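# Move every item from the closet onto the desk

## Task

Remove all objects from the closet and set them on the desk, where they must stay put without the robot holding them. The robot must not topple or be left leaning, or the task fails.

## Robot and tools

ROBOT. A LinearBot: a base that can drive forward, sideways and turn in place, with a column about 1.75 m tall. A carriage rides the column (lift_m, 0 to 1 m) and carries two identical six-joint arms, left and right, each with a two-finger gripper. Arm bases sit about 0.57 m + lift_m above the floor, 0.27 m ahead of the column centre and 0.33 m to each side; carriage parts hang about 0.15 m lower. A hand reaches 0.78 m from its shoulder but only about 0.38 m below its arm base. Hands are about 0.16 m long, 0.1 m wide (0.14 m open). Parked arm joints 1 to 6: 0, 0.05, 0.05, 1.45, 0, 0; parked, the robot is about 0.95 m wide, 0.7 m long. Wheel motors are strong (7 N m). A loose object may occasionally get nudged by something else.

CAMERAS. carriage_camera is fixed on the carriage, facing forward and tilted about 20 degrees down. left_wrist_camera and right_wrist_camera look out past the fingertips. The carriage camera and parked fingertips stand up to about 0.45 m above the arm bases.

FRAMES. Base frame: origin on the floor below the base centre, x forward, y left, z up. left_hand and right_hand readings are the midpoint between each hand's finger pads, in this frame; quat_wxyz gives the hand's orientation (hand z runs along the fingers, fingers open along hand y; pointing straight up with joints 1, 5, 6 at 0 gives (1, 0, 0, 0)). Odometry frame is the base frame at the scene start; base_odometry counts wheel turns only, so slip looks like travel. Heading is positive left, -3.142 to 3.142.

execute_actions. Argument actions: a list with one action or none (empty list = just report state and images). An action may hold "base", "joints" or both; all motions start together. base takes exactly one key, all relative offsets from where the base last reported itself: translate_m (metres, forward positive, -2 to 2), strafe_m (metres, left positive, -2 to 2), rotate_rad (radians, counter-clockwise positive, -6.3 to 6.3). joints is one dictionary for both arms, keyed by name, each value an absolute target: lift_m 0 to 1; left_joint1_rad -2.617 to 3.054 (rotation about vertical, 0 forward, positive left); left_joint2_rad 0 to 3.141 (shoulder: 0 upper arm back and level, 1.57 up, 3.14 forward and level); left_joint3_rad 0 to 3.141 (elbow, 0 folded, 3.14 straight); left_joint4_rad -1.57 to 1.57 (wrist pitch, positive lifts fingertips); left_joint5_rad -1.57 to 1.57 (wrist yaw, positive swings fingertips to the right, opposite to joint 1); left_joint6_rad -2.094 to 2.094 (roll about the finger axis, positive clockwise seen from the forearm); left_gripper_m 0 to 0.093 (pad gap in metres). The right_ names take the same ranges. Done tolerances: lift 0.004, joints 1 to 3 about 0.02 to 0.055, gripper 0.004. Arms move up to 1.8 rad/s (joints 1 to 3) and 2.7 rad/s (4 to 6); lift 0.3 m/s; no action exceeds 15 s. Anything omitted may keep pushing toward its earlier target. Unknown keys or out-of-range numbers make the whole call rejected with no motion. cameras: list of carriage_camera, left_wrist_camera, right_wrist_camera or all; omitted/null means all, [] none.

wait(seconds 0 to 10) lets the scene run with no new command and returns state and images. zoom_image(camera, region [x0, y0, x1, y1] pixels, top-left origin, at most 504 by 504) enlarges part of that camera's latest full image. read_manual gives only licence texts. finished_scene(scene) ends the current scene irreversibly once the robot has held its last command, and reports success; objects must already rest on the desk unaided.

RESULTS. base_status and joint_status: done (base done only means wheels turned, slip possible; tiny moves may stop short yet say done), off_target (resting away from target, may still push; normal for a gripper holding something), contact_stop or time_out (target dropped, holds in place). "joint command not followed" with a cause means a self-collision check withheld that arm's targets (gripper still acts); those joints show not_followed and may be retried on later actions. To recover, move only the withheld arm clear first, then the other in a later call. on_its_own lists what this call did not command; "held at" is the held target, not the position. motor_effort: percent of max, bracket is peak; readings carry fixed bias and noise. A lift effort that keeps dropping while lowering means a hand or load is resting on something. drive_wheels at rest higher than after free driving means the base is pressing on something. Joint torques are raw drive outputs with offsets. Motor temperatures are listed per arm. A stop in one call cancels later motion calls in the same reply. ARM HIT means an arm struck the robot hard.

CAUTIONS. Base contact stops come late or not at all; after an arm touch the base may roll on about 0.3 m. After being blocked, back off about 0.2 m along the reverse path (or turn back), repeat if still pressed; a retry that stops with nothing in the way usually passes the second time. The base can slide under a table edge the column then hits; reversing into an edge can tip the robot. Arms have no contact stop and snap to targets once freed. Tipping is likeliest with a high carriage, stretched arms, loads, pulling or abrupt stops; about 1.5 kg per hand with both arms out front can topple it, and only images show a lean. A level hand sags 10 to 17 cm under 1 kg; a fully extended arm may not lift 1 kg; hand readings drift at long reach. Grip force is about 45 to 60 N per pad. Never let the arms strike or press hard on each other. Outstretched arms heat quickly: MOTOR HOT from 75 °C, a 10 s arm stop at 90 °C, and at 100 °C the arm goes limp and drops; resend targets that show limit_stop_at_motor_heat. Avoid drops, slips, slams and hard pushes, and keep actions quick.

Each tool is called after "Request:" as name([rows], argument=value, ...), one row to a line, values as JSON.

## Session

Request:
execute_actions(actions=[])

Scene clock: 0.00 s.
Joint torques (N m, as the arm reports them, + toward a larger angle): no reading
Motor temperatures (°C, as the motors report them): left_arm=[18 25 24 19 16 19] | right_arm=[20 23 23 20 17 18]
base_odometry: x=+0.000 y=+0.000 heading=+0.000 (m, m, rad; odometry frame)
base_status: not commanded
joint_positions: lift_m=+0.298 left_joint1_rad=-0.001 left_joint2_rad=+0.035 left_joint3_rad=+0.040 left_joint4_rad=+1.448 left_joint5_rad=-0.039 left_joint6_rad=-0.040 left_gripper_m=+0.094 right_joint1_rad=-0.006 right_joint2_rad=+0.080 right_joint3_rad=+0.059 right_joint4_rad=+1.509 right_joint5_rad=+0.001 right_joint6_rad=+0.009 right_gripper_m=+0.094
joint_status: not commanded
motor_effort: lift_m=+34 drive_wheels=+0 (%)
left_hand: x=+0.3030 y=+0.3272 z=+1.3059 quat_wxyz=(+0.998, -0.021, +0.058, -0.019) (m; base frame)
right_hand: x=+0.2965 y=-0.3208 z=+1.3125 quat_wxyz=(+0.999, +0.001, +0.041, +0.001) (m; base frame)
pictures: carriage_camera, left_wrist_camera, right_wrist_camera
Images, in order (width x height): carriage_camera 504x504, left_wrist_camera 504x504, right_wrist_camera 504x504.

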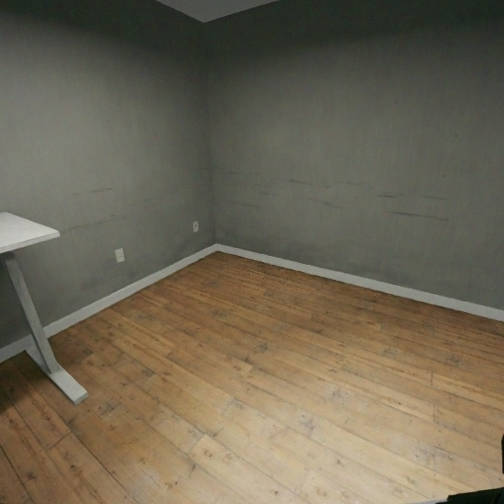

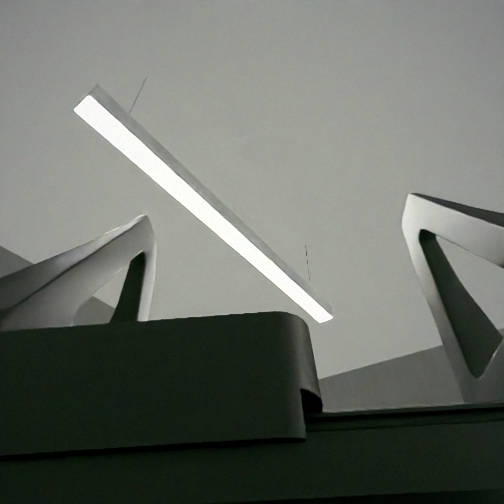

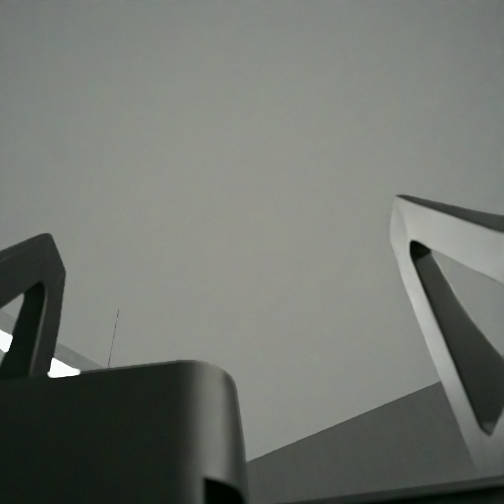

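Request:
execute_actions([
  {"base":{"rotate_rad":-2.1}},
], cameras=["carriage_camera"])

Scene clock: 3.90 s.
Joint torques (N m, as the arm reports them, + toward a larger angle): left_arm=[ 0.05  5.03  5.69 -0.24  0.09  0.  ] | right_arm=[-0.41  4.95  5.63 -0.37 -0.01 -0.01]
Motor temperatures (°C, as the motors report them): left_arm=[18 25 24 19 16 19] | right_arm=[20 23 23 20 17 18]
base_odometry: x=+0.000 y=+0.000 heading=-2.100 (m, m, rad; odometry frame)
base_status: done
joint_positions: lift_m=+0.298 left_joint1_rad=-0.001 left_joint2_rad=+0.035 left_joint3_rad=+0.040 left_joint4_rad=+1.447 left_joint5_rad=-0.039 left_joint6_rad=-0.040 left_gripper_m=+0.094 right_joint1_rad=-0.006 right_joint2_rad=+0.080 right_joint3_rad=+0.059 right_joint4_rad=+1.509 right_joint5_rad=+0.001 right_joint6_rad=+0.009 right_gripper_m=+0.094
joint_status: not commanded
motor_effort: lift_m=+36(37) drive_wheels=+7(15) (%)
left_hand: x=+0.3033 y=+0.3272 z=+1.3059 quat_wxyz=(+0.998, -0.021, +0.059, -0.019) (m; base frame)
right_hand: x=+0.2965 y=-0.3208 z=+1.3125 quat_wxyz=(+0.999, +0.001, +0.041, +0.001) (m; base frame)
pictures: carriage_camera
Images, in order (width x height): carriage_camera 504x504.

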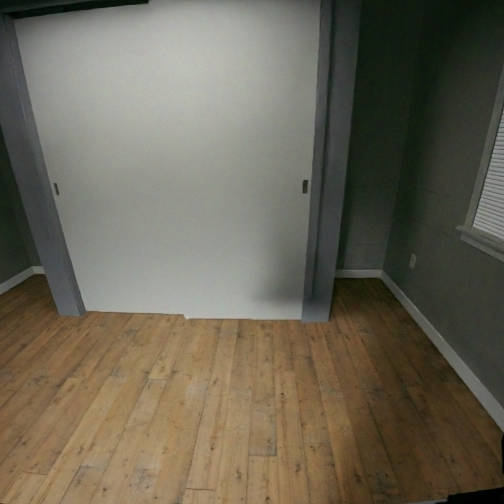

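Request:
execute_actions([
  {"base":{"translate_m":1.0},"joints":{"lift_m":0.03,"right_joint2_rad":1.57,"right_joint3_rad":1.47,"right_joint4_rad":0.09,"right_joint6_rad":-1.57,"right_gripper_m":0}},
], cameras=["carriage_camera","right_wrist_camera"])

Scene clock: 8.70 s.
Joint torques (N m, as the arm reports them, + toward a larger angle): left_arm=[ 0.05  4.96  5.6  -0.19  0.09  0.  ] | right_arm=[ -0.42 -10.05   8.95   2.43  -0.03   0.03]
Motor temperatures (°C, as the motors report them): left_arm=[18 25 24 19 16 19] | right_arm=[20 23 24 21 17 18]
base_odometry: x=-0.506 y=-0.863 heading=-2.100 (m, m, rad; odometry frame)
base_status: done
joint_positions: lift_m=+0.030 left_joint1_rad=-0.001 left_joint2_rad=+0.035 left_joint3_rad=+0.040 left_joint4_rad=+1.447 left_joint5_rad=-0.039 left_joint6_rad=-0.040 left_gripper_m=+0.094 right_joint1_rad=-0.006 right_joint2_rad=+1.582 right_joint3_rad=+1.444 right_joint4_rad=+0.075 right_joint5_rad=+0.001 right_joint6_rad=-1.567 right_gripper_m=+0.000
joint_status: all done
motor_effort: lift_m=+40(38) drive_wheels=-8(22) (%)
left_hand: x=+0.3033 y=+0.3272 z=+1.0379 quat_wxyz=(+0.998, -0.021, +0.059, -0.019) (m; base frame)
right_hand: x=+0.7924 y=-0.3239 z=+0.9979 quat_wxyz=(+0.483, -0.513, +0.518, -0.485) (m; base frame)
pictures: carriage_camera, right_wrist_camera
Images, in order (width x height): carriage_camera 504x504, right_wrist_camera 504x504.

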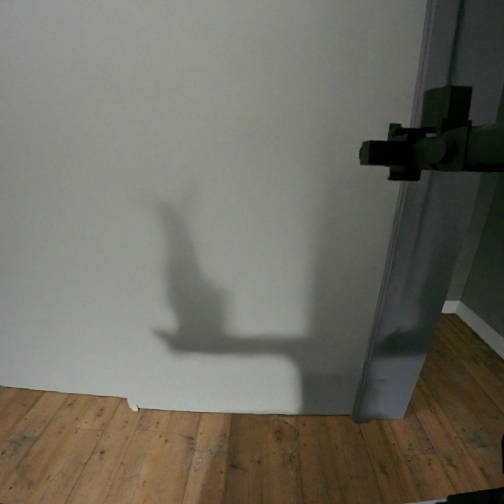

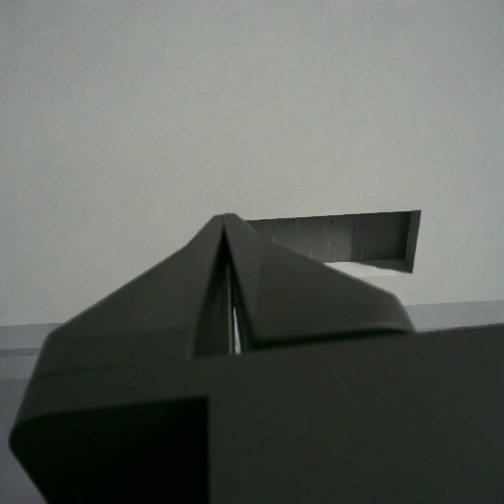

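Request:
execute_actions([
  {"base":{"rotate_rad":-0.035},"joints":{"lift_m":0.075}},
], cameras=[])

Request:
execute_actions([
  {"base":{"strafe_m":-0.03}},
], cameras=[])

Request:
execute_actions([
  {"base":{"translate_m":0.06}},
], cameras=["carriage_camera","right_wrist_camera"])

Scene clock: 10.73 s.
Joint torques (N m, as the arm reports them, + toward a larger angle): left_arm=[ 0.04  4.77  5.62 -0.21  0.09  0.  ] | right_arm=[-0.46 -9.28  8.34  2.38 -0.02  0.03]
Motor temperatures (°C, as the motors report them): left_arm=[18 25 24 19 16 19] | right_arm=[20 23 25 22 17 18]
base_odometry: x=-0.506 y=-0.863 heading=-2.135 (m, m, rad; odometry frame)
base_status: done
joint_positions: lift_m=+0.075 left_joint1_rad=-0.001 left_joint2_rad=+0.035 left_joint3_rad=+0.040 left_joint4_rad=+1.447 left_joint5_rad=-0.039 left_joint6_rad=-0.040 left_gripper_m=+0.094 right_joint1_rad=-0.006 right_joint2_rad=+1.575 right_joint3_rad=+1.453 right_joint4_rad=+0.081 right_joint5_rad=+0.001 right_joint6_rad=-1.567 right_gripper_m=+0.000
joint_status: all done
motor_effort: lift_m=+41(46) drive_wheels=-8(12) (%)
left_hand: x=+0.3033 y=+0.3272 z=+1.0830 quat_wxyz=(+0.998, -0.021, +0.059, -0.019) (m; base frame)
right_hand: x=+0.7906 y=-0.3235 z=+1.0522 quat_wxyz=(+0.489, -0.508, +0.513, -0.490) (m; base frame)
pictures: none
No camera images: the call's "cameras" was empty. Leave "cameras" out to get every camera's image.

Scene clock: 11.70 s.
Joint torques (N m, as the arm reports them, + toward a larger angle): left_arm=[ 0.06  5.17  5.7  -0.22  0.1   0.  ] | right_arm=[-0.52 -9.29  8.38  2.38 -0.02  0.04]
Motor temperatures (°C, as the motors report them): left_arm=[18 25 24 19 16 19] | right_arm=[20 24 25 22 17 18]
base_odometry: x=-0.531 y=-0.847 heading=-2.135 (m, m, rad; odometry frame)
base_status: done
joint_positions: lift_m=+0.075 left_joint1_rad=-0.001 left_joint2_rad=+0.035 left_joint3_rad=+0.040 left_joint4_rad=+1.447 left_joint5_rad=-0.039 left_joint6_rad=-0.040 left_gripper_m=+0.094 right_joint1_rad=-0.005 right_joint2_rad=+1.575 right_joint3_rad=+1.453 right_joint4_rad=+0.081 right_joint5_rad=+0.001 right_joint6_rad=-1.567 right_gripper_m=+0.000
joint_status: not commanded
motor_effort: lift_m=+36(34) drive_wheels=-4(16) (%)
left_hand: x=+0.3033 y=+0.3272 z=+1.0830 quat_wxyz=(+0.998, -0.021, +0.059, -0.019) (m; base frame)
right_hand: x=+0.7906 y=-0.3231 z=+1.0522 quat_wxyz=(+0.489, -0.508, +0.513, -0.490) (m; base frame)
pictures: none
No camera images: the call's "cameras" was empty. Leave "cameras" out to get every camera's image.

Scene clock: 12.97 s.
Joint torques (N m, as the arm reports them, + toward a larger angle): left_arm=[ 0.06  5.01  5.61 -0.22  0.09  0.  ] | right_arm=[-0.53 -9.31  8.35  2.37 -0.03  0.04]
Motor temperatures (°C, as the motors report them): left_arm=[18 25 24 19 16 19] | right_arm=[20 24 25 22 17 18]
base_odometry: x=-0.563 y=-0.898 heading=-2.135 (m, m, rad; odometry frame)
base_status: done
joint_positions: lift_m=+0.075 left_joint1_rad=-0.001 left_joint2_rad=+0.035 left_joint3_rad=+0.040 left_joint4_rad=+1.448 left_joint5_rad=-0.039 left_joint6_rad=-0.040 left_gripper_m=+0.094 right_joint1_rad=-0.005 right_joint2_rad=+1.575 right_joint3_rad=+1.453 right_joint4_rad=+0.081 right_joint5_rad=+0.001 right_joint6_rad=-1.567 right_gripper_m=+0.000
joint_status: not commanded
motor_effort: lift_m=+33(33) drive_wheels=-6(11) (%)
left_hand: x=+0.3032 y=+0.3272 z=+1.0830 quat_wxyz=(+0.998, -0.021, +0.059, -0.019) (m; base frame)
right_hand: x=+0.7906 y=-0.3231 z=+1.0522 quat_wxyz=(+0.489, -0.508, +0.513, -0.490) (m; base frame)
pictures: carriage_camera, right_wrist_camera
Images, in order (width x height): carriage_camera 504x504, right_wrist_camera 504x504.

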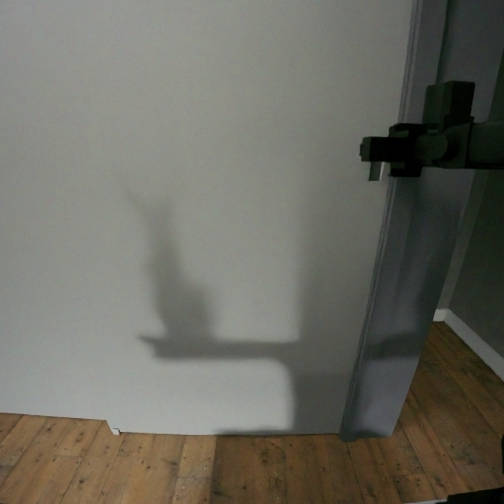

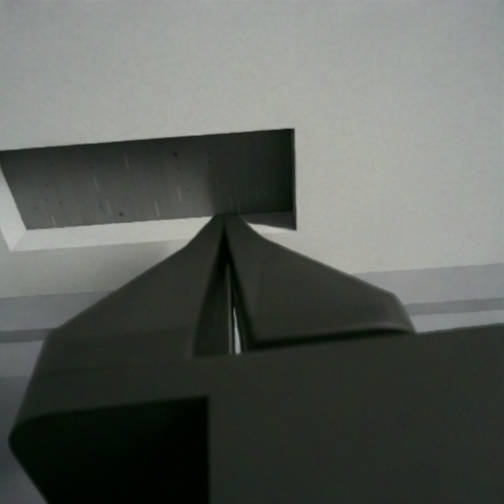

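Request:
execute_actions([
  {"joints":{"lift_m":0.05}},
], cameras=[])

Request:
execute_actions([
  {"base":{"translate_m":0.03}},
], cameras=["right_wrist_camera"])

Scene clock: 13.97 s.
Joint torques (N m, as the arm reports them, + toward a larger angle): left_arm=[ 0.05  4.91  5.72 -0.25  0.09  0.  ] | right_arm=[-0.5  -9.57  8.34  2.43 -0.01  0.04]
Motor temperatures (°C, as the motors report them): left_arm=[18 25 24 19 16 19] | right_arm=[20 24 25 23 17 18]
base_odometry: x=-0.563 y=-0.898 heading=-2.135 (m, m, rad; odometry frame)
base_status: not commanded
joint_positions: lift_m=+0.050 left_joint1_rad=-0.001 left_joint2_rad=+0.035 left_joint3_rad=+0.040 left_joint4_rad=+1.448 left_joint5_rad=-0.039 left_joint6_rad=-0.040 left_gripper_m=+0.094 right_joint1_rad=-0.005 right_joint2_rad=+1.577 right_joint3_rad=+1.453 right_joint4_rad=+0.077 right_joint5_rad=+0.001 right_joint6_rad=-1.567 right_gripper_m=+0.000
joint_status: all done
motor_effort: lift_m=+37(37) drive_wheels=-3(5) (%)
left_hand: x=+0.3032 y=+0.3272 z=+1.0579 quat_wxyz=(+0.998, -0.021, +0.059, -0.019) (m; base frame)
right_hand: x=+0.7912 y=-0.3231 z=+1.0250 quat_wxyz=(+0.488, -0.509, +0.514, -0.488) (m; base frame)
pictures: none
No camera images: the call's "cameras" was empty. Leave "cameras" out to get every camera's image.

Scene clock: 14.93 s.
Joint torques (N m, as the arm reports them, + toward a larger angle): left_arm=[ 0.    4.96  5.57 -0.26  0.09  0.  ] | right_arm=[-0.78 -7.69  8.34  2.72  0.16  0.04]
Motor temperatures (°C, as the motors report them): left_arm=[18 25 24 19 16 19] | right_arm=[20 24 26 23 17 18]
base_odometry: x=-0.579 y=-0.923 heading=-2.136 (m, m, rad; odometry frame)
base_status: done
joint_positions: lift_m=+0.050 left_joint1_rad=-0.001 left_joint2_rad=+0.035 left_joint3_rad=+0.040 left_joint4_rad=+1.448 left_joint5_rad=-0.039 left_joint6_rad=-0.040 left_gripper_m=+0.094 right_joint1_rad=-0.001 right_joint2_rad=+1.561 right_joint3_rad=+1.453 right_joint4_rad=+0.052 right_joint5_rad=-0.015 right_joint6_rad=-1.567 right_gripper_m=+0.000
joint_status: not commanded
motor_effort: lift_m=+38(37) drive_wheels=+1(12) (%)
left_hand: x=+0.3032 y=+0.3272 z=+1.0579 quat_wxyz=(+0.998, -0.021, +0.059, -0.019) (m; base frame)
right_hand: x=+0.7862 y=-0.3186 z=+1.0269 quat_wxyz=(+0.490, -0.516, +0.512, -0.481) (m; base frame)
pictures: right_wrist_camera
Images, in order (width x height): right_wrist_camera 504x504.

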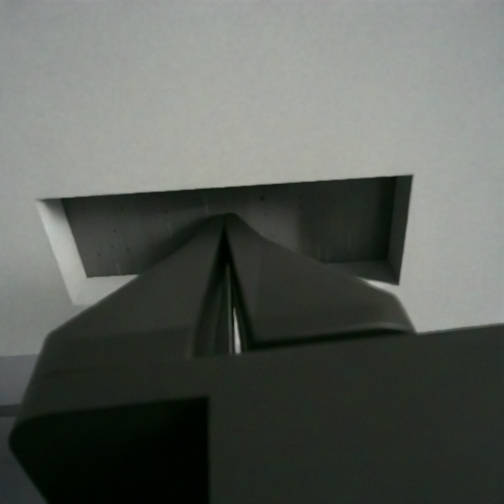

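Request:
execute_actions([
  {"base":{"translate_m":0.012}},
], cameras=[])

Request:
execute_actions([
  {"base":{"strafe_m":0.14},"joints":{"right_joint1_rad":0.06,"right_joint5_rad":-0.1}},
], cameras=["right_wrist_camera","carriage_camera"])

Scene clock: 16.27 s.
Joint torques (N m, as the arm reports them, + toward a larger angle): left_arm=[ 0.08  4.97  5.58 -0.23  0.09  0.  ] | right_arm=[-0.82 -4.01  8.3   3.53  0.18  0.04]
Motor temperatures (°C, as the motors report them): left_arm=[18 25 25 19 16 19] | right_arm=[20 24 26 23 17 18]
base_odometry: x=-0.586 y=-0.933 heading=-2.136 (m, m, rad; odometry frame)
base_status: done
joint_positions: lift_m=+0.050 left_joint1_rad=-0.001 left_joint2_rad=+0.035 left_joint3_rad=+0.040 left_joint4_rad=+1.448 left_joint5_rad=-0.039 left_joint6_rad=-0.040 left_gripper_m=+0.094 right_joint1_rad=-0.001 right_joint2_rad=+1.529 right_joint3_rad=+1.453 right_joint4_rad=-0.015 right_joint5_rad=-0.018 right_joint6_rad=-1.567 right_gripper_m=+0.000
joint_status: not commanded
motor_effort: lift_m=+38(35) drive_wheels=+8(17) (%)
left_hand: x=+0.3032 y=+0.3272 z=+1.0579 quat_wxyz=(+0.998, -0.021, +0.059, -0.019) (m; base frame)
right_hand: x=+0.7758 y=-0.3182 z=+1.0265 quat_wxyz=(+0.482, -0.525, +0.519, -0.472) (m; base frame)
pictures: none
No camera images: the call's "cameras" was empty. Leave "cameras" out to get every camera's image.

Scene clock: 18.23 s.
Joint torques (N m, as the arm reports them, + toward a larger angle): left_arm=[ 0.08  5.04  5.66 -0.25  0.09  0.  ] | right_arm=[-0.35 -6.67  8.31  2.7   0.02  0.04]
Motor temperatures (°C, as the motors report them): left_arm=[18 25 25 19 16 19] | right_arm=[20 24 26 24 17 18]
base_odometry: x=-0.468 y=-1.008 heading=-2.136 (m, m, rad; odometry frame)
base_status: done
joint_positions: lift_m=+0.050 left_joint1_rad=-0.001 left_joint2_rad=+0.035 left_joint3_rad=+0.040 left_joint4_rad=+1.448 left_joint5_rad=-0.039 left_joint6_rad=-0.040 left_gripper_m=+0.094 right_joint1_rad=+0.059 right_joint2_rad=+1.552 right_joint3_rad=+1.453 right_joint4_rad=+0.054 right_joint5_rad=-0.104 right_joint6_rad=-1.567 right_gripper_m=+0.000
joint_status: all done
motor_effort: lift_m=+37(35) drive_wheels=+1(22) (%)
left_hand: x=+0.3032 y=+0.3273 z=+1.0579 quat_wxyz=(+0.998, -0.021, +0.059, -0.019) (m; base frame)
right_hand: x=+0.7808 y=-0.2724 z=+1.0320 quat_wxyz=(+0.529, -0.549, +0.470, -0.445) (m; base frame)
pictures: carriage_camera, right_wrist_camera
Images, in order (width x height): carriage_camera 504x504, right_wrist_camera 504x504.

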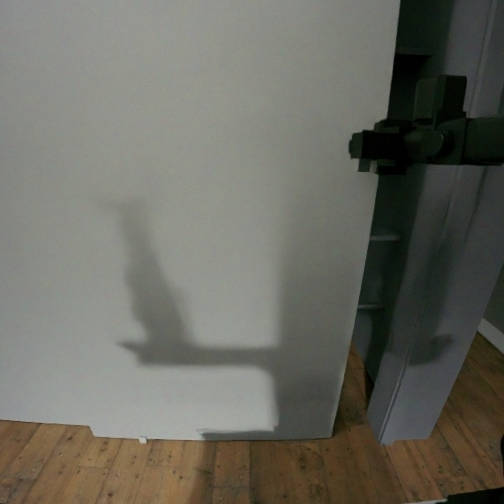

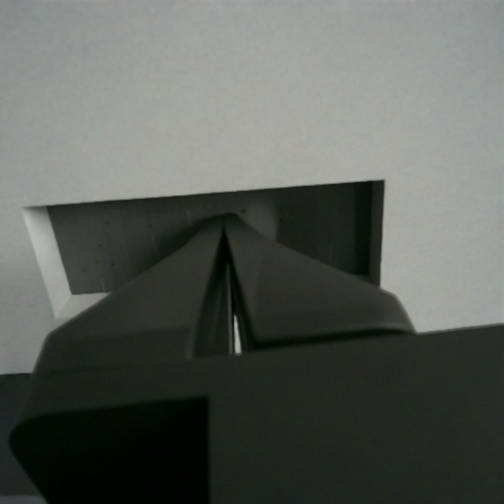

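Moving easily. Continue.

Request:
execute_actions([
  {"base":{"strafe_m":0.6},"joints":{"right_joint1_rad":0.06,"right_joint5_rad":-0.1,"right_joint2_rad":1.58}},
], cameras=["right_wrist_camera","carriage_camera"])

Scene clock: 21.97 s.
Joint torques (N m, as the arm reports them, + toward a larger angle): left_arm=[-0.01  4.97  5.66 -0.26  0.09  0.  ] | right_arm=[-1.34 -8.07  8.35  2.39  0.16  0.04]
Motor temperatures (°C, as the motors report them): left_arm=[18 25 25 19 16 19] | right_arm=[20 24 27 24 17 18]
base_odometry: x=+0.039 y=-1.330 heading=-2.136 (m, m, rad; odometry frame)
base_status: done
joint_positions: lift_m=+0.050 left_joint1_rad=-0.001 left_joint2_rad=+0.035 left_joint3_rad=+0.040 left_joint4_rad=+1.448 left_joint5_rad=-0.039 left_joint6_rad=-0.040 left_gripper_m=+0.094 right_joint1_rad=+0.072 right_joint2_rad=+1.573 right_joint3_rad=+1.453 right_joint4_rad=+0.078 right_joint5_rad=-0.116 right_joint6_rad=-1.567 right_gripper_m=+0.000
joint_status: all done
motor_effort: lift_m=+39(36) drive_wheels=-3(16) (%)
left_hand: x=+0.3032 y=+0.3273 z=+1.0579 quat_wxyz=(+0.998, -0.021, +0.059, -0.019) (m; base frame)
right_hand: x=+0.7861 y=-0.2637 z=+1.0274 quat_wxyz=(+0.535, -0.554, +0.463, -0.439) (m; base frame)
pictures: carriage_camera, right_wrist_camera
Images, in order (width x height): carriage_camera 504x504, right_wrist_camera 504x504.

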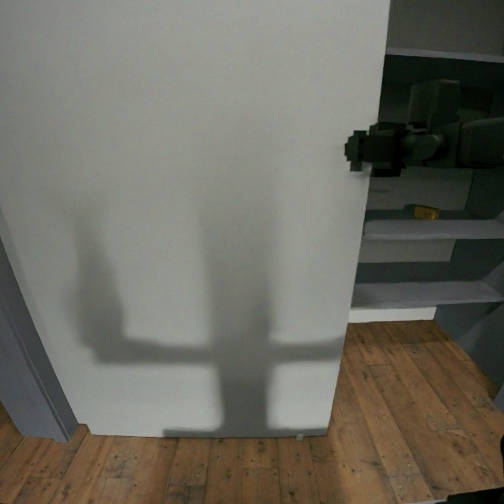

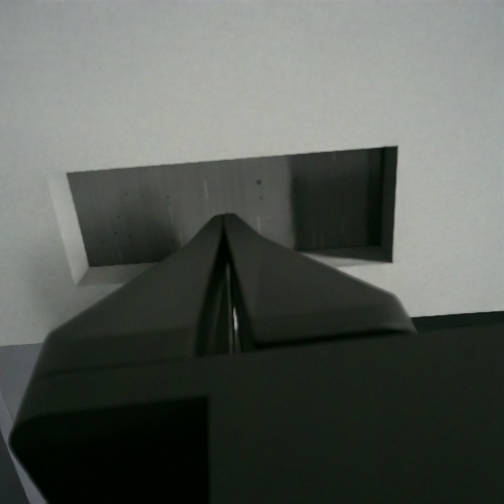

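Request:
execute_actions([
  {"base":{"translate_m":-0.35},"joints":{"right_joint1_rad":0,"right_joint5_rad":0}},
], cameras=[])

Request:
execute_actions([
  {"base":{"strafe_m":-0.65},"joints":{"right_joint2_rad":0.05,"right_joint3_rad":0.05,"right_joint4_rad":1.45,"right_joint6_rad":0,"lift_m":0.75,"right_gripper_m":0.093}},
], cameras=["carriage_camera"])

Scene clock: 25.37 s.
Joint torques (N m, as the arm reports them, + toward a larger angle): left_arm=[ 0.04  5.04  5.66 -0.25  0.1   0.  ] | right_arm=[-0.32 -8.54  8.33  2.41  0.08  0.04]
Motor temperatures (°C, as the motors report them): left_arm=[18 25 25 19 16 19] | right_arm=[20 24 27 25 17 18]
base_odometry: x=+0.226 y=-1.034 heading=-2.136 (m, m, rad; odometry frame)
base_status: done
joint_positions: lift_m=+0.050 left_joint1_rad=-0.001 left_joint2_rad=+0.035 left_joint3_rad=+0.040 left_joint4_rad=+1.448 left_joint5_rad=-0.039 left_joint6_rad=-0.040 left_gripper_m=+0.094 right_joint1_rad=-0.001 right_joint2_rad=+1.577 right_joint3_rad=+1.453 right_joint4_rad=+0.078 right_joint5_rad=-0.009 right_joint6_rad=-1.567 right_gripper_m=+0.000
joint_status: all done
motor_effort: lift_m=+36(38) drive_wheels=-1(17) (%)
left_hand: x=+0.3032 y=+0.3273 z=+1.0579 quat_wxyz=(+0.998, -0.021, +0.059, -0.019) (m; base frame)
right_hand: x=+0.7911 y=-0.3194 z=+1.0255 quat_wxyz=(+0.491, -0.512, +0.510, -0.485) (m; base frame)
pictures: none
No camera images: the call's "cameras" was empty. Leave "cameras" out to get every camera's image.

Scene clock: 28.97 s.
Joint torques (N m, as the arm reports them, + toward a larger angle): left_arm=[ 0.08  5.06  5.6  -0.25  0.06  0.  ] | right_arm=[-0.35  3.96  4.36 -0.18  0.06  0.04]
Motor temperatures (°C, as the motors report them): left_arm=[18 25 25 19 16 19] | right_arm=[20 24 27 24 17 18]
base_odometry: x=-0.322 y=-0.686 heading=-2.136 (m, m, rad; odometry frame)
base_status: done
joint_positions: lift_m=+0.750 left_joint1_rad=-0.001 left_joint2_rad=+0.035 left_joint3_rad=+0.040 left_joint4_rad=+1.448 left_joint5_rad=-0.040 left_joint6_rad=-0.040 left_gripper_m=+0.094 right_joint1_rad=-0.001 right_joint2_rad=+0.056 right_joint3_rad=+0.064 right_joint4_rad=+1.445 right_joint5_rad=-0.006 right_joint6_rad=-0.004 right_gripper_m=+0.093
joint_status: all done
motor_effort: lift_m=+37(42) drive_wheels=-2(16) (%)
left_hand: x=+0.3031 y=+0.3273 z=+1.7580 quat_wxyz=(+0.998, -0.021, +0.059, -0.019) (m; base frame)
right_hand: x=+0.3035 y=-0.3194 z=+1.7644 quat_wxyz=(+0.998, -0.003, +0.060, -0.002) (m; base frame)
pictures: carriage_camera
Images, in order (width x height): carriage_camera 504x504.

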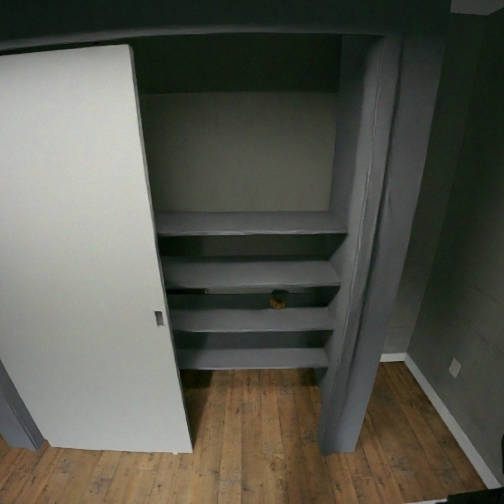

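Request:
execute_actions([
  {"base":{"strafe_m":0.2},"joints":{"lift_m":0.34,"right_joint2_rad":2.705,"right_joint3_rad":2.005,"right_joint4_rad":0.4}},
], cameras=[])

Request:
execute_actions([
  {"base":{"translate_m":0.5}},
])

Scene clock: 32.57 s.
Joint torques (N m, as the arm reports them, + toward a larger angle): left_arm=[ 0.06  5.06  5.6  -0.24  0.1   0.  ] | right_arm=[ -0.23 -19.89   8.27   2.54   0.03   0.05]
Motor temperatures (°C, as the motors report them): left_arm=[18 25 25 19 16 19] | right_arm=[20 25 27 24 17 18]
base_odometry: x=-0.153 y=-0.793 heading=-2.136 (m, m, rad; odometry frame)
base_status: done
joint_positions: lift_m=+0.340 left_joint1_rad=-0.001 left_joint2_rad=+0.035 left_joint3_rad=+0.040 left_joint4_rad=+1.448 left_joint5_rad=-0.040 left_joint6_rad=-0.040 left_gripper_m=+0.094 right_joint1_rad=-0.001 right_joint2_rad=+2.723 right_joint3_rad=+1.980 right_joint4_rad=+0.376 right_joint5_rad=-0.006 right_joint6_rad=-0.004 right_gripper_m=+0.093
joint_status: all done
motor_effort: lift_m=+34(39) drive_wheels=+0(12) (%)
left_hand: x=+0.3031 y=+0.3273 z=+1.3478 quat_wxyz=(+0.998, -0.021, +0.059, -0.019) (m; base frame)
right_hand: x=+0.9851 y=-0.3199 z=+0.9312 quat_wxyz=(+0.566, -0.003, +0.824, +0.001) (m; base frame)
pictures: none
No camera images: the call's "cameras" was empty. Leave "cameras" out to get every camera's image.

Scene clock: 35.67 s.
Joint torques (N m, as the arm reports them, + toward a larger angle): left_arm=[ 0.06  5.04  5.65 -0.23  0.1   0.  ] | right_arm=[ -0.34 -19.82   8.35   2.46   0.04   0.05]
Motor temperatures (°C, as the motors report them): left_arm=[18 25 25 19 16 19] | right_arm=[20 27 27 24 17 18]
base_odometry: x=-0.421 y=-1.215 heading=-2.136 (m, m, rad; odometry frame)
base_status: done
joint_positions: lift_m=+0.340 left_joint1_rad=-0.001 left_joint2_rad=+0.035 left_joint3_rad=+0.040 left_joint4_rad=+1.448 left_joint5_rad=-0.040 left_joint6_rad=-0.040 left_gripper_m=+0.094 right_joint1_rad=-0.001 right_joint2_rad=+2.723 right_joint3_rad=+1.980 right_joint4_rad=+0.382 right_joint5_rad=-0.006 right_joint6_rad=-0.004 right_gripper_m=+0.093
joint_status: not commanded
motor_effort: lift_m=+39(39) drive_wheels=-11(15) (%)
left_hand: x=+0.3032 y=+0.3273 z=+1.3478 quat_wxyz=(+0.998, -0.021, +0.059, -0.019) (m; base frame)
right_hand: x=+0.9857 y=-0.3199 z=+0.9326 quat_wxyz=(+0.569, -0.003, +0.822, +0.001) (m; base frame)
pictures: carriage_camera, left_wrist_camera, right_wrist_camera
Images, in order (width x height): carriage_camera 504x504, left_wrist_camera 504x504, right_wrist_camera 504x504.

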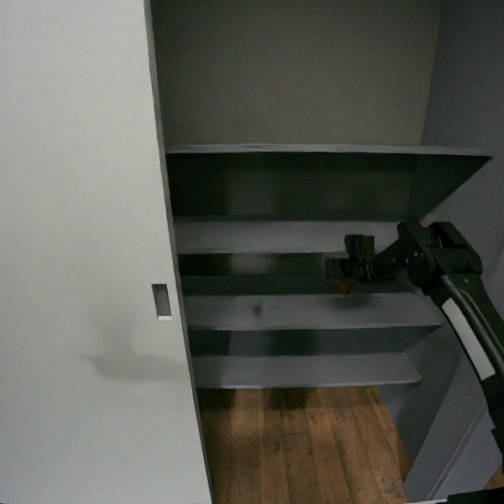

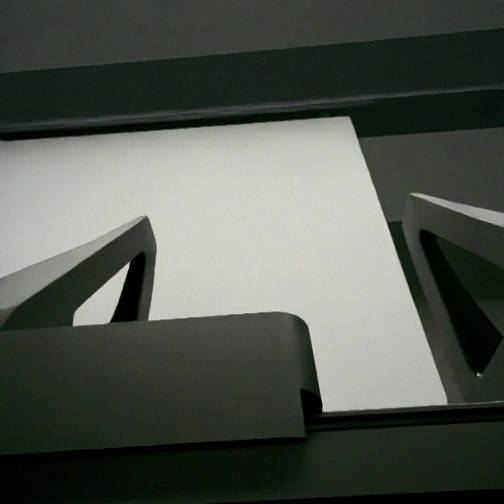

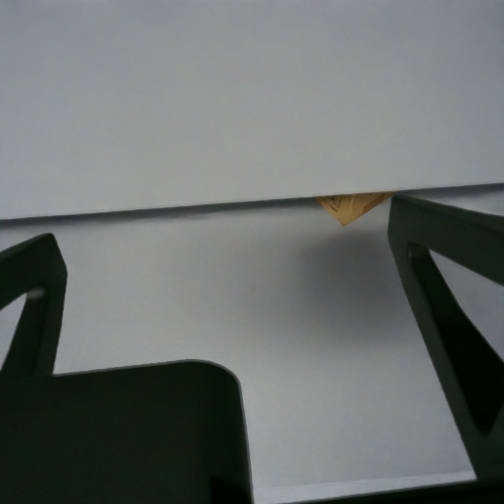

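Request:
execute_actions(actions=[])

Scene clock: 37.87 s.
Joint torques (N m, as the arm reports them, + toward a larger angle): left_arm=[ 0.06  5.04  5.64 -0.25  0.1   0.  ] | right_arm=[ -0.34 -19.87   8.26   2.46   0.04   0.04]
Motor temperatures (°C, as the motors report them): left_arm=[18 25 25 19 16 19] | right_arm=[20 28 28 25 17 18]
base_odometry: x=-0.421 y=-1.215 heading=-2.136 (m, m, rad; odometry frame)
base_status: done
joint_positions: lift_m=+0.340 left_joint1_rad=-0.001 left_joint2_rad=+0.035 left_joint3_rad=+0.040 left_joint4_rad=+1.448 left_joint5_rad=-0.040 left_joint6_rad=-0.040 left_gripper_m=+0.094 right_joint1_rad=-0.001 right_joint2_rad=+2.723 right_joint3_rad=+1.980 right_joint4_rad=+0.383 right_joint5_rad=-0.006 right_joint6_rad=-0.004 right_gripper_m=+0.093
joint_status: not commanded
motor_effort: lift_m=+40(39) drive_wheels=-2(15) (%)
left_hand: x=+0.3032 y=+0.3273 z=+1.3478 quat_wxyz=(+0.998, -0.021, +0.059, -0.019) (m; base frame)
right_hand: x=+0.9857 y=-0.3199 z=+0.9327 quat_wxyz=(+0.569, -0.003, +0.822, +0.001) (m; base frame)
pictures: carriage_camera, left_wrist_camera, right_wrist_camera
Images, in order (width x height): carriage_camera 504x504, left_wrist_camera 504x504, right_wrist_camera 504x504.

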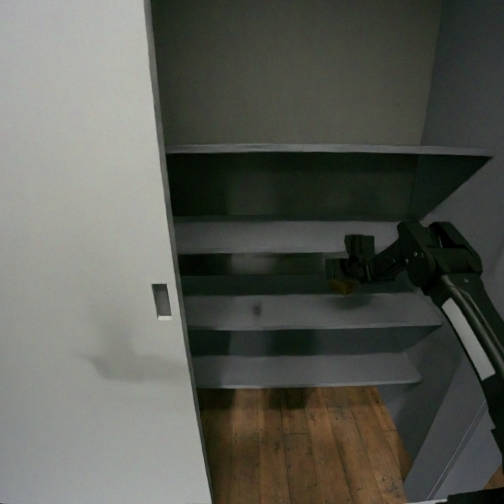

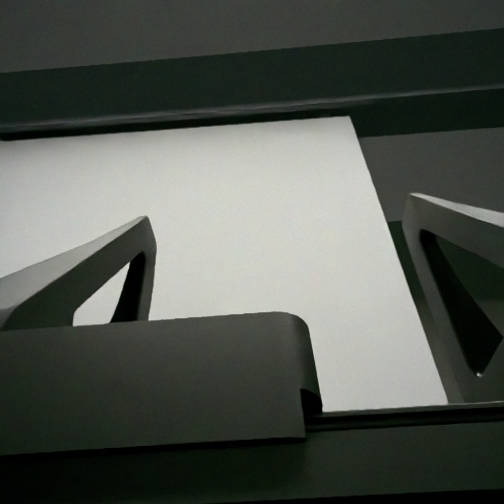

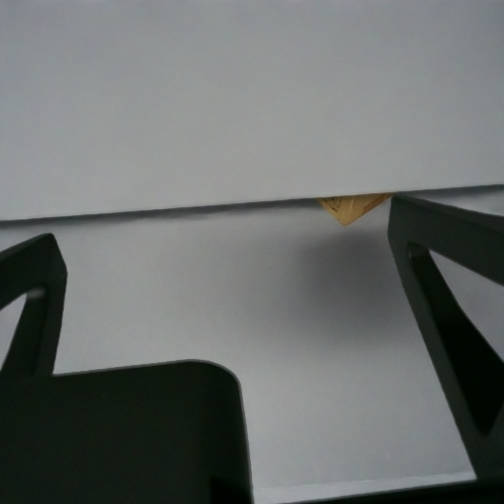

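Request:
execute_actions([
  {"joints":{"lift_m":0.1}},
])

Scene clock: 40.63 s.
Joint torques (N m, as the arm reports them, + toward a larger angle): left_arm=[ 0.06  5.03  5.73 -0.24  0.1   0.  ] | right_arm=[ -0.32 -17.25   7.23   1.83   0.04   0.02]
Motor temperatures (°C, as the motors report them): left_arm=[18 26 26 19 16 19] | right_arm=[20 30 28 25 17 18]
base_odometry: x=-0.421 y=-1.215 heading=-2.136 (m, m, rad; odometry frame)
base_status: not commanded
joint_positions: lift_m=+0.100 left_joint1_rad=-0.001 left_joint2_rad=+0.035 left_joint3_rad=+0.040 left_joint4_rad=+1.447 left_joint5_rad=-0.039 left_joint6_rad=-0.040 left_gripper_m=+0.094 right_joint1_rad=-0.001 right_joint2_rad=+2.696 right_joint3_rad=+1.998 right_joint4_rad=+0.438 right_joint5_rad=-0.006 right_joint6_rad=-0.002 right_gripper_m=+0.093
joint_status: all done
motor_effort: lift_m=+33(41) drive_wheels=-7(9) (%)
left_hand: x=+0.3033 y=+0.3273 z=+1.1080 quat_wxyz=(+0.998, -0.021, +0.059, -0.019) (m; base frame)
right_hand: x=+0.9954 y=-0.3199 z=+0.7329 quat_wxyz=(+0.610, -0.002, +0.793, +0.001) (m; base frame)
pictures: carriage_camera, left_wrist_camera, right_wrist_camera
Images, in order (width x height): carriage_camera 504x504, left_wrist_camera 504x504, right_wrist_camera 504x504.

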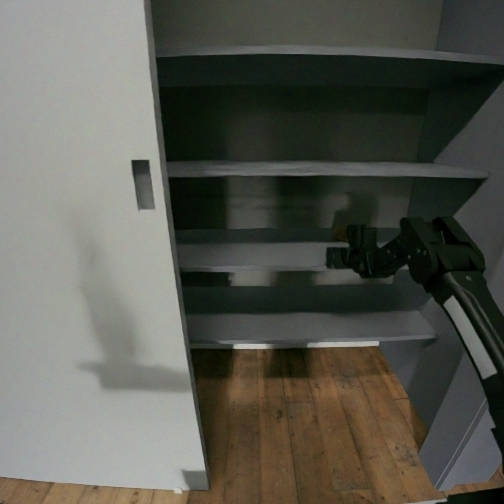

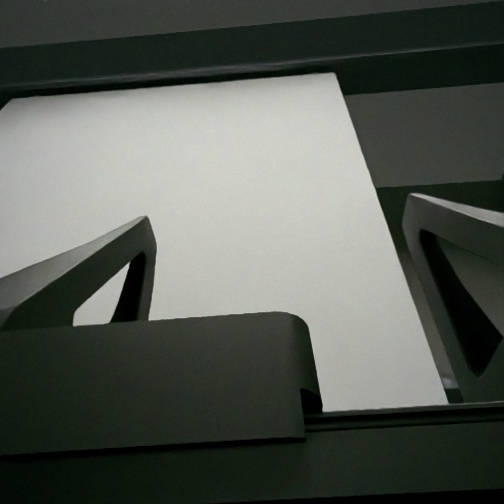

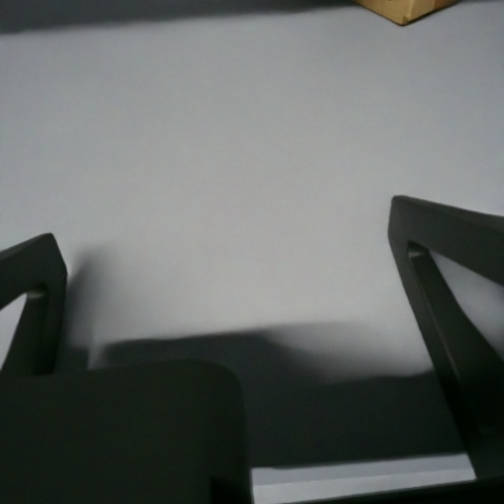

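Request:
execute_actions([
  {"joints":{"lift_m":0.17}},
], cameras=[])

Request:
execute_actions([
  {"base":{"strafe_m":-0.1}},
], cameras=[])

Request:
execute_actions([
  {"base":{"translate_m":0.12}},
])

Scene clock: 42.73 s.
Joint torques (N m, as the arm reports them, + toward a larger angle): left_arm=[ 0.07  5.13  5.57 -0.26  0.1   0.  ] | right_arm=[ -0.34 -18.43   7.15   2.29   0.03   0.01]
Motor temperatures (°C, as the motors report them): left_arm=[18 26 26 19 16 19] | right_arm=[20 31 28 25 17 18]
base_odometry: x=-0.421 y=-1.215 heading=-2.136 (m, m, rad; odometry frame)
base_status: not commanded
joint_positions: lift_m=+0.170 left_joint1_rad=-0.001 left_joint2_rad=+0.035 left_joint3_rad=+0.040 left_joint4_rad=+1.447 left_joint5_rad=-0.039 left_joint6_rad=-0.040 left_gripper_m=+0.094 right_joint1_rad=-0.001 right_joint2_rad=+2.708 right_joint3_rad=+1.998 right_joint4_rad=+0.399 right_joint5_rad=-0.006 right_joint6_rad=-0.002 right_gripper_m=+0.093
joint_status: all done
motor_effort: lift_m=+36(45) drive_wheels=+3(6) (%)
left_hand: x=+0.3033 y=+0.3273 z=+1.1780 quat_wxyz=(+0.998, -0.021, +0.059, -0.019) (m; base frame)
right_hand: x=+0.9919 y=-0.3199 z=+0.7852 quat_wxyz=(+0.589, -0.002, +0.808, +0.001) (m; base frame)
pictures: none
No camera images: the call's "cameras" was empty. Leave "cameras" out to get every camera's image.

Scene clock: 44.33 s.
Joint torques (N m, as the arm reports them, + toward a larger angle): left_arm=[ 0.04  5.1   5.65 -0.25  0.09  0.  ] | right_arm=[ -0.22 -18.52   7.21   2.29   0.03   0.02]
Motor temperatures (°C, as the motors report them): left_arm=[18 26 26 18 16 19] | right_arm=[20 31 28 25 17 18]
base_odometry: x=-0.506 y=-1.162 heading=-2.135 (m, m, rad; odometry frame)
base_status: done
joint_positions: lift_m=+0.170 left_joint1_rad=-0.001 left_joint2_rad=+0.035 left_joint3_rad=+0.040 left_joint4_rad=+1.447 left_joint5_rad=-0.039 left_joint6_rad=-0.040 left_gripper_m=+0.094 right_joint1_rad=-0.002 right_joint2_rad=+2.708 right_joint3_rad=+1.998 right_joint4_rad=+0.398 right_joint5_rad=-0.005 right_joint6_rad=-0.002 right_gripper_m=+0.093
joint_status: not commanded
motor_effort: lift_m=+35(34) drive_wheels=-1(11) (%)
left_hand: x=+0.3033 y=+0.3273 z=+1.1780 quat_wxyz=(+0.998, -0.021, +0.059, -0.019) (m; base frame)
right_hand: x=+0.9918 y=-0.3208 z=+0.7846 quat_wxyz=(+0.589, -0.002, +0.808, +0.001) (m; base frame)
pictures: none
No camera images: the call's "cameras" was empty. Leave "cameras" out to get every camera's image.

Scene clock: 46.03 s.
Joint torques (N m, as the arm reports them, + toward a larger angle): left_arm=[ 0.06  4.98  5.66 -0.21  0.1   0.  ] | right_arm=[ -0.24 -18.53   7.23   2.31   0.03   0.01]
Motor temperatures (°C, as the motors report them): left_arm=[18 26 26 18 16 19] | right_arm=[20 32 28 25 17 18]
base_odometry: x=-0.570 y=-1.263 heading=-2.136 (m, m, rad; odometry frame)
base_status: done
joint_positions: lift_m=+0.170 left_joint1_rad=-0.001 left_joint2_rad=+0.035 left_joint3_rad=+0.040 left_joint4_rad=+1.447 left_joint5_rad=-0.039 left_joint6_rad=-0.040 left_gripper_m=+0.094 right_joint1_rad=-0.002 right_joint2_rad=+2.708 right_joint3_rad=+1.998 right_joint4_rad=+0.397 right_joint5_rad=-0.005 right_joint6_rad=-0.002 right_gripper_m=+0.093
joint_status: not commanded
motor_effort: lift_m=+34(36) drive_wheels=-3(11) (%)
left_hand: x=+0.3033 y=+0.3273 z=+1.1780 quat_wxyz=(+0.998, -0.021, +0.059, -0.019) (m; base frame)
right_hand: x=+0.9917 y=-0.3208 z=+0.7844 quat_wxyz=(+0.588, -0.002, +0.809, +0.001) (m; base frame)
pictures: carriage_camera, left_wrist_camera, right_wrist_camera
Images, in order (width x height): carriage_camera 504x504, left_wrist_camera 504x504, right_wrist_camera 504x504.

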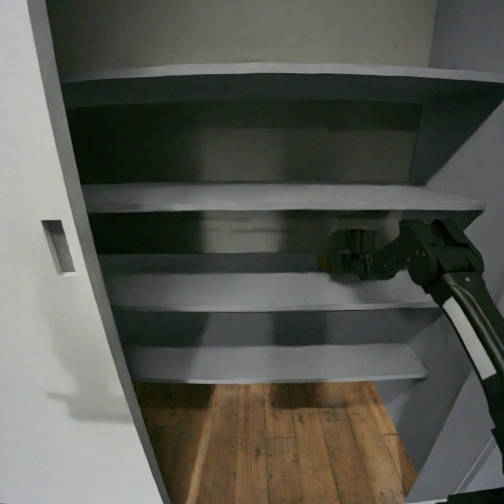

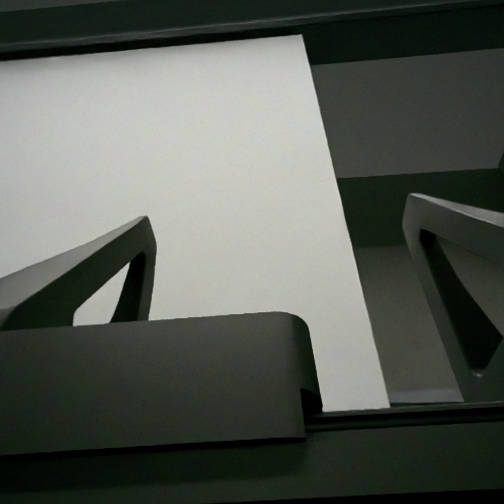

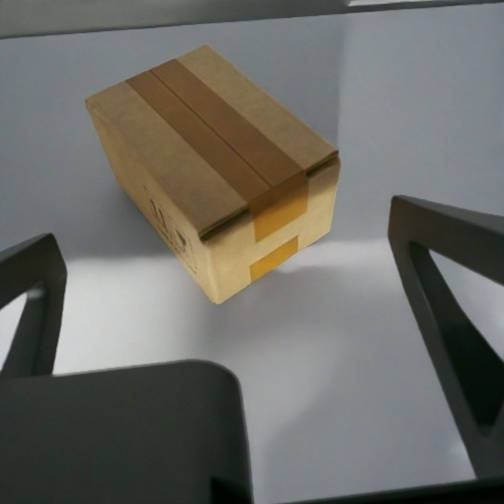

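Request:
execute_actions([
  {"base":{"strafe_m":-0.12},"joints":{"right_joint5_rad":-0.65,"right_joint2_rad":2.72,"right_joint3_rad":2.0,"right_joint4_rad":0.39}},
])

Scene clock: 48.30 s.
Joint torques (N m, as the arm reports them, + toward a larger angle): left_arm=[ 0.06  5.02  5.66 -0.24  0.1   0.  ] | right_arm=[ -0.13 -18.     6.64   2.06  -0.25   0.  ]
Motor temperatures (°C, as the motors report them): left_arm=[18 26 26 18 16 19] | right_arm=[20 33 28 25 17 18]
base_odometry: x=-0.671 y=-1.199 heading=-2.136 (m, m, rad; odometry frame)
base_status: done
joint_positions: lift_m=+0.170 left_joint1_rad=-0.001 left_joint2_rad=+0.035 left_joint3_rad=+0.040 left_joint4_rad=+1.447 left_joint5_rad=-0.039 left_joint6_rad=-0.040 left_gripper_m=+0.094 right_joint1_rad=-0.003 right_joint2_rad=+2.720 right_joint3_rad=+1.998 right_joint4_rad=+0.393 right_joint5_rad=-0.642 right_joint6_rad=-0.002 right_gripper_m=+0.093
joint_status: all done
motor_effort: lift_m=+40(35) drive_wheels=-3(15) (%)
left_hand: x=+0.3033 y=+0.3273 z=+1.1780 quat_wxyz=(+0.998, -0.021, +0.059, -0.019) (m; base frame)
right_hand: x=+0.9583 y=-0.2195 z=+0.7862 quat_wxyz=(+0.553, -0.183, +0.772, +0.255) (m; base frame)
pictures: carriage_camera, left_wrist_camera, right_wrist_camera
Images, in order (width x height): carriage_camera 504x504, left_wrist_camera 504x504, right_wrist_camera 504x504.

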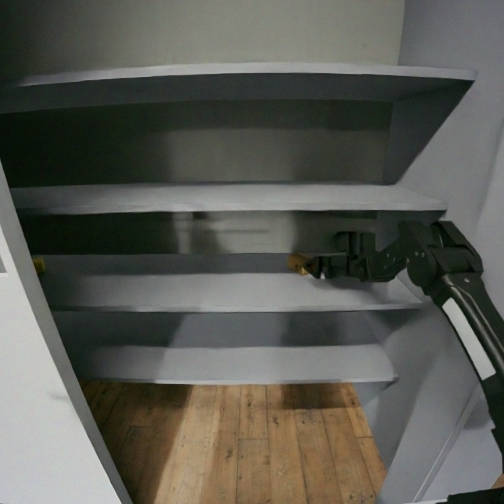

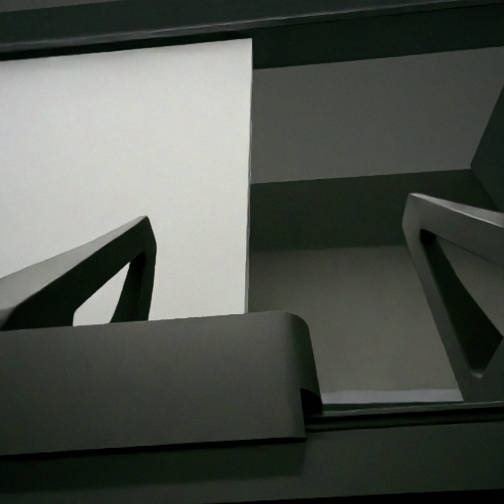

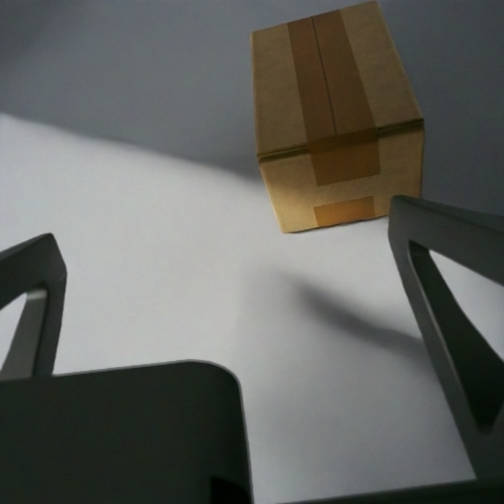

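Request:
execute_actions([
  {"base":{"translate_m":0.08},"joints":{"lift_m":0.155}},
], cameras=["right_wrist_camera"])

Scene clock: 50.37 s.
Joint torques (N m, as the arm reports them, + toward a larger angle): left_arm=[-0.03  5.03  5.67 -0.24  0.08  0.  ] | right_arm=[ -0.18 -19.52   6.72   2.18  -0.24   0.  ]
Motor temperatures (°C, as the motors report them): left_arm=[18 26 26 18 16 19] | right_arm=[20 34 28 25 17 18]
base_odometry: x=-0.715 y=-1.266 heading=-2.136 (m, m, rad; odometry frame)
base_status: done
joint_positions: lift_m=+0.155 left_joint1_rad=-0.001 left_joint2_rad=+0.035 left_joint3_rad=+0.040 left_joint4_rad=+1.448 left_joint5_rad=-0.039 left_joint6_rad=-0.040 left_gripper_m=+0.094 right_joint1_rad=-0.003 right_joint2_rad=+2.735 right_joint3_rad=+1.998 right_joint4_rad=+0.383 right_joint5_rad=-0.643 right_joint6_rad=-0.002 right_gripper_m=+0.093
joint_status: all done
motor_effort: lift_m=+36(40) drive_wheels=-5(12) (%)
left_hand: x=+0.3032 y=+0.3273 z=+1.1630 quat_wxyz=(+0.998, -0.021, +0.059, -0.019) (m; base frame)
right_hand: x=+0.9563 y=-0.2194 z=+0.7596 quat_wxyz=(+0.543, -0.180, +0.779, +0.258) (m; base frame)
pictures: right_wrist_camera
Images, in order (width x height): right_wrist_camera 504x504.

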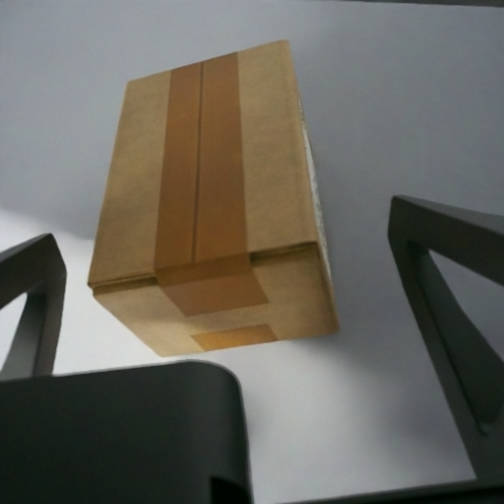

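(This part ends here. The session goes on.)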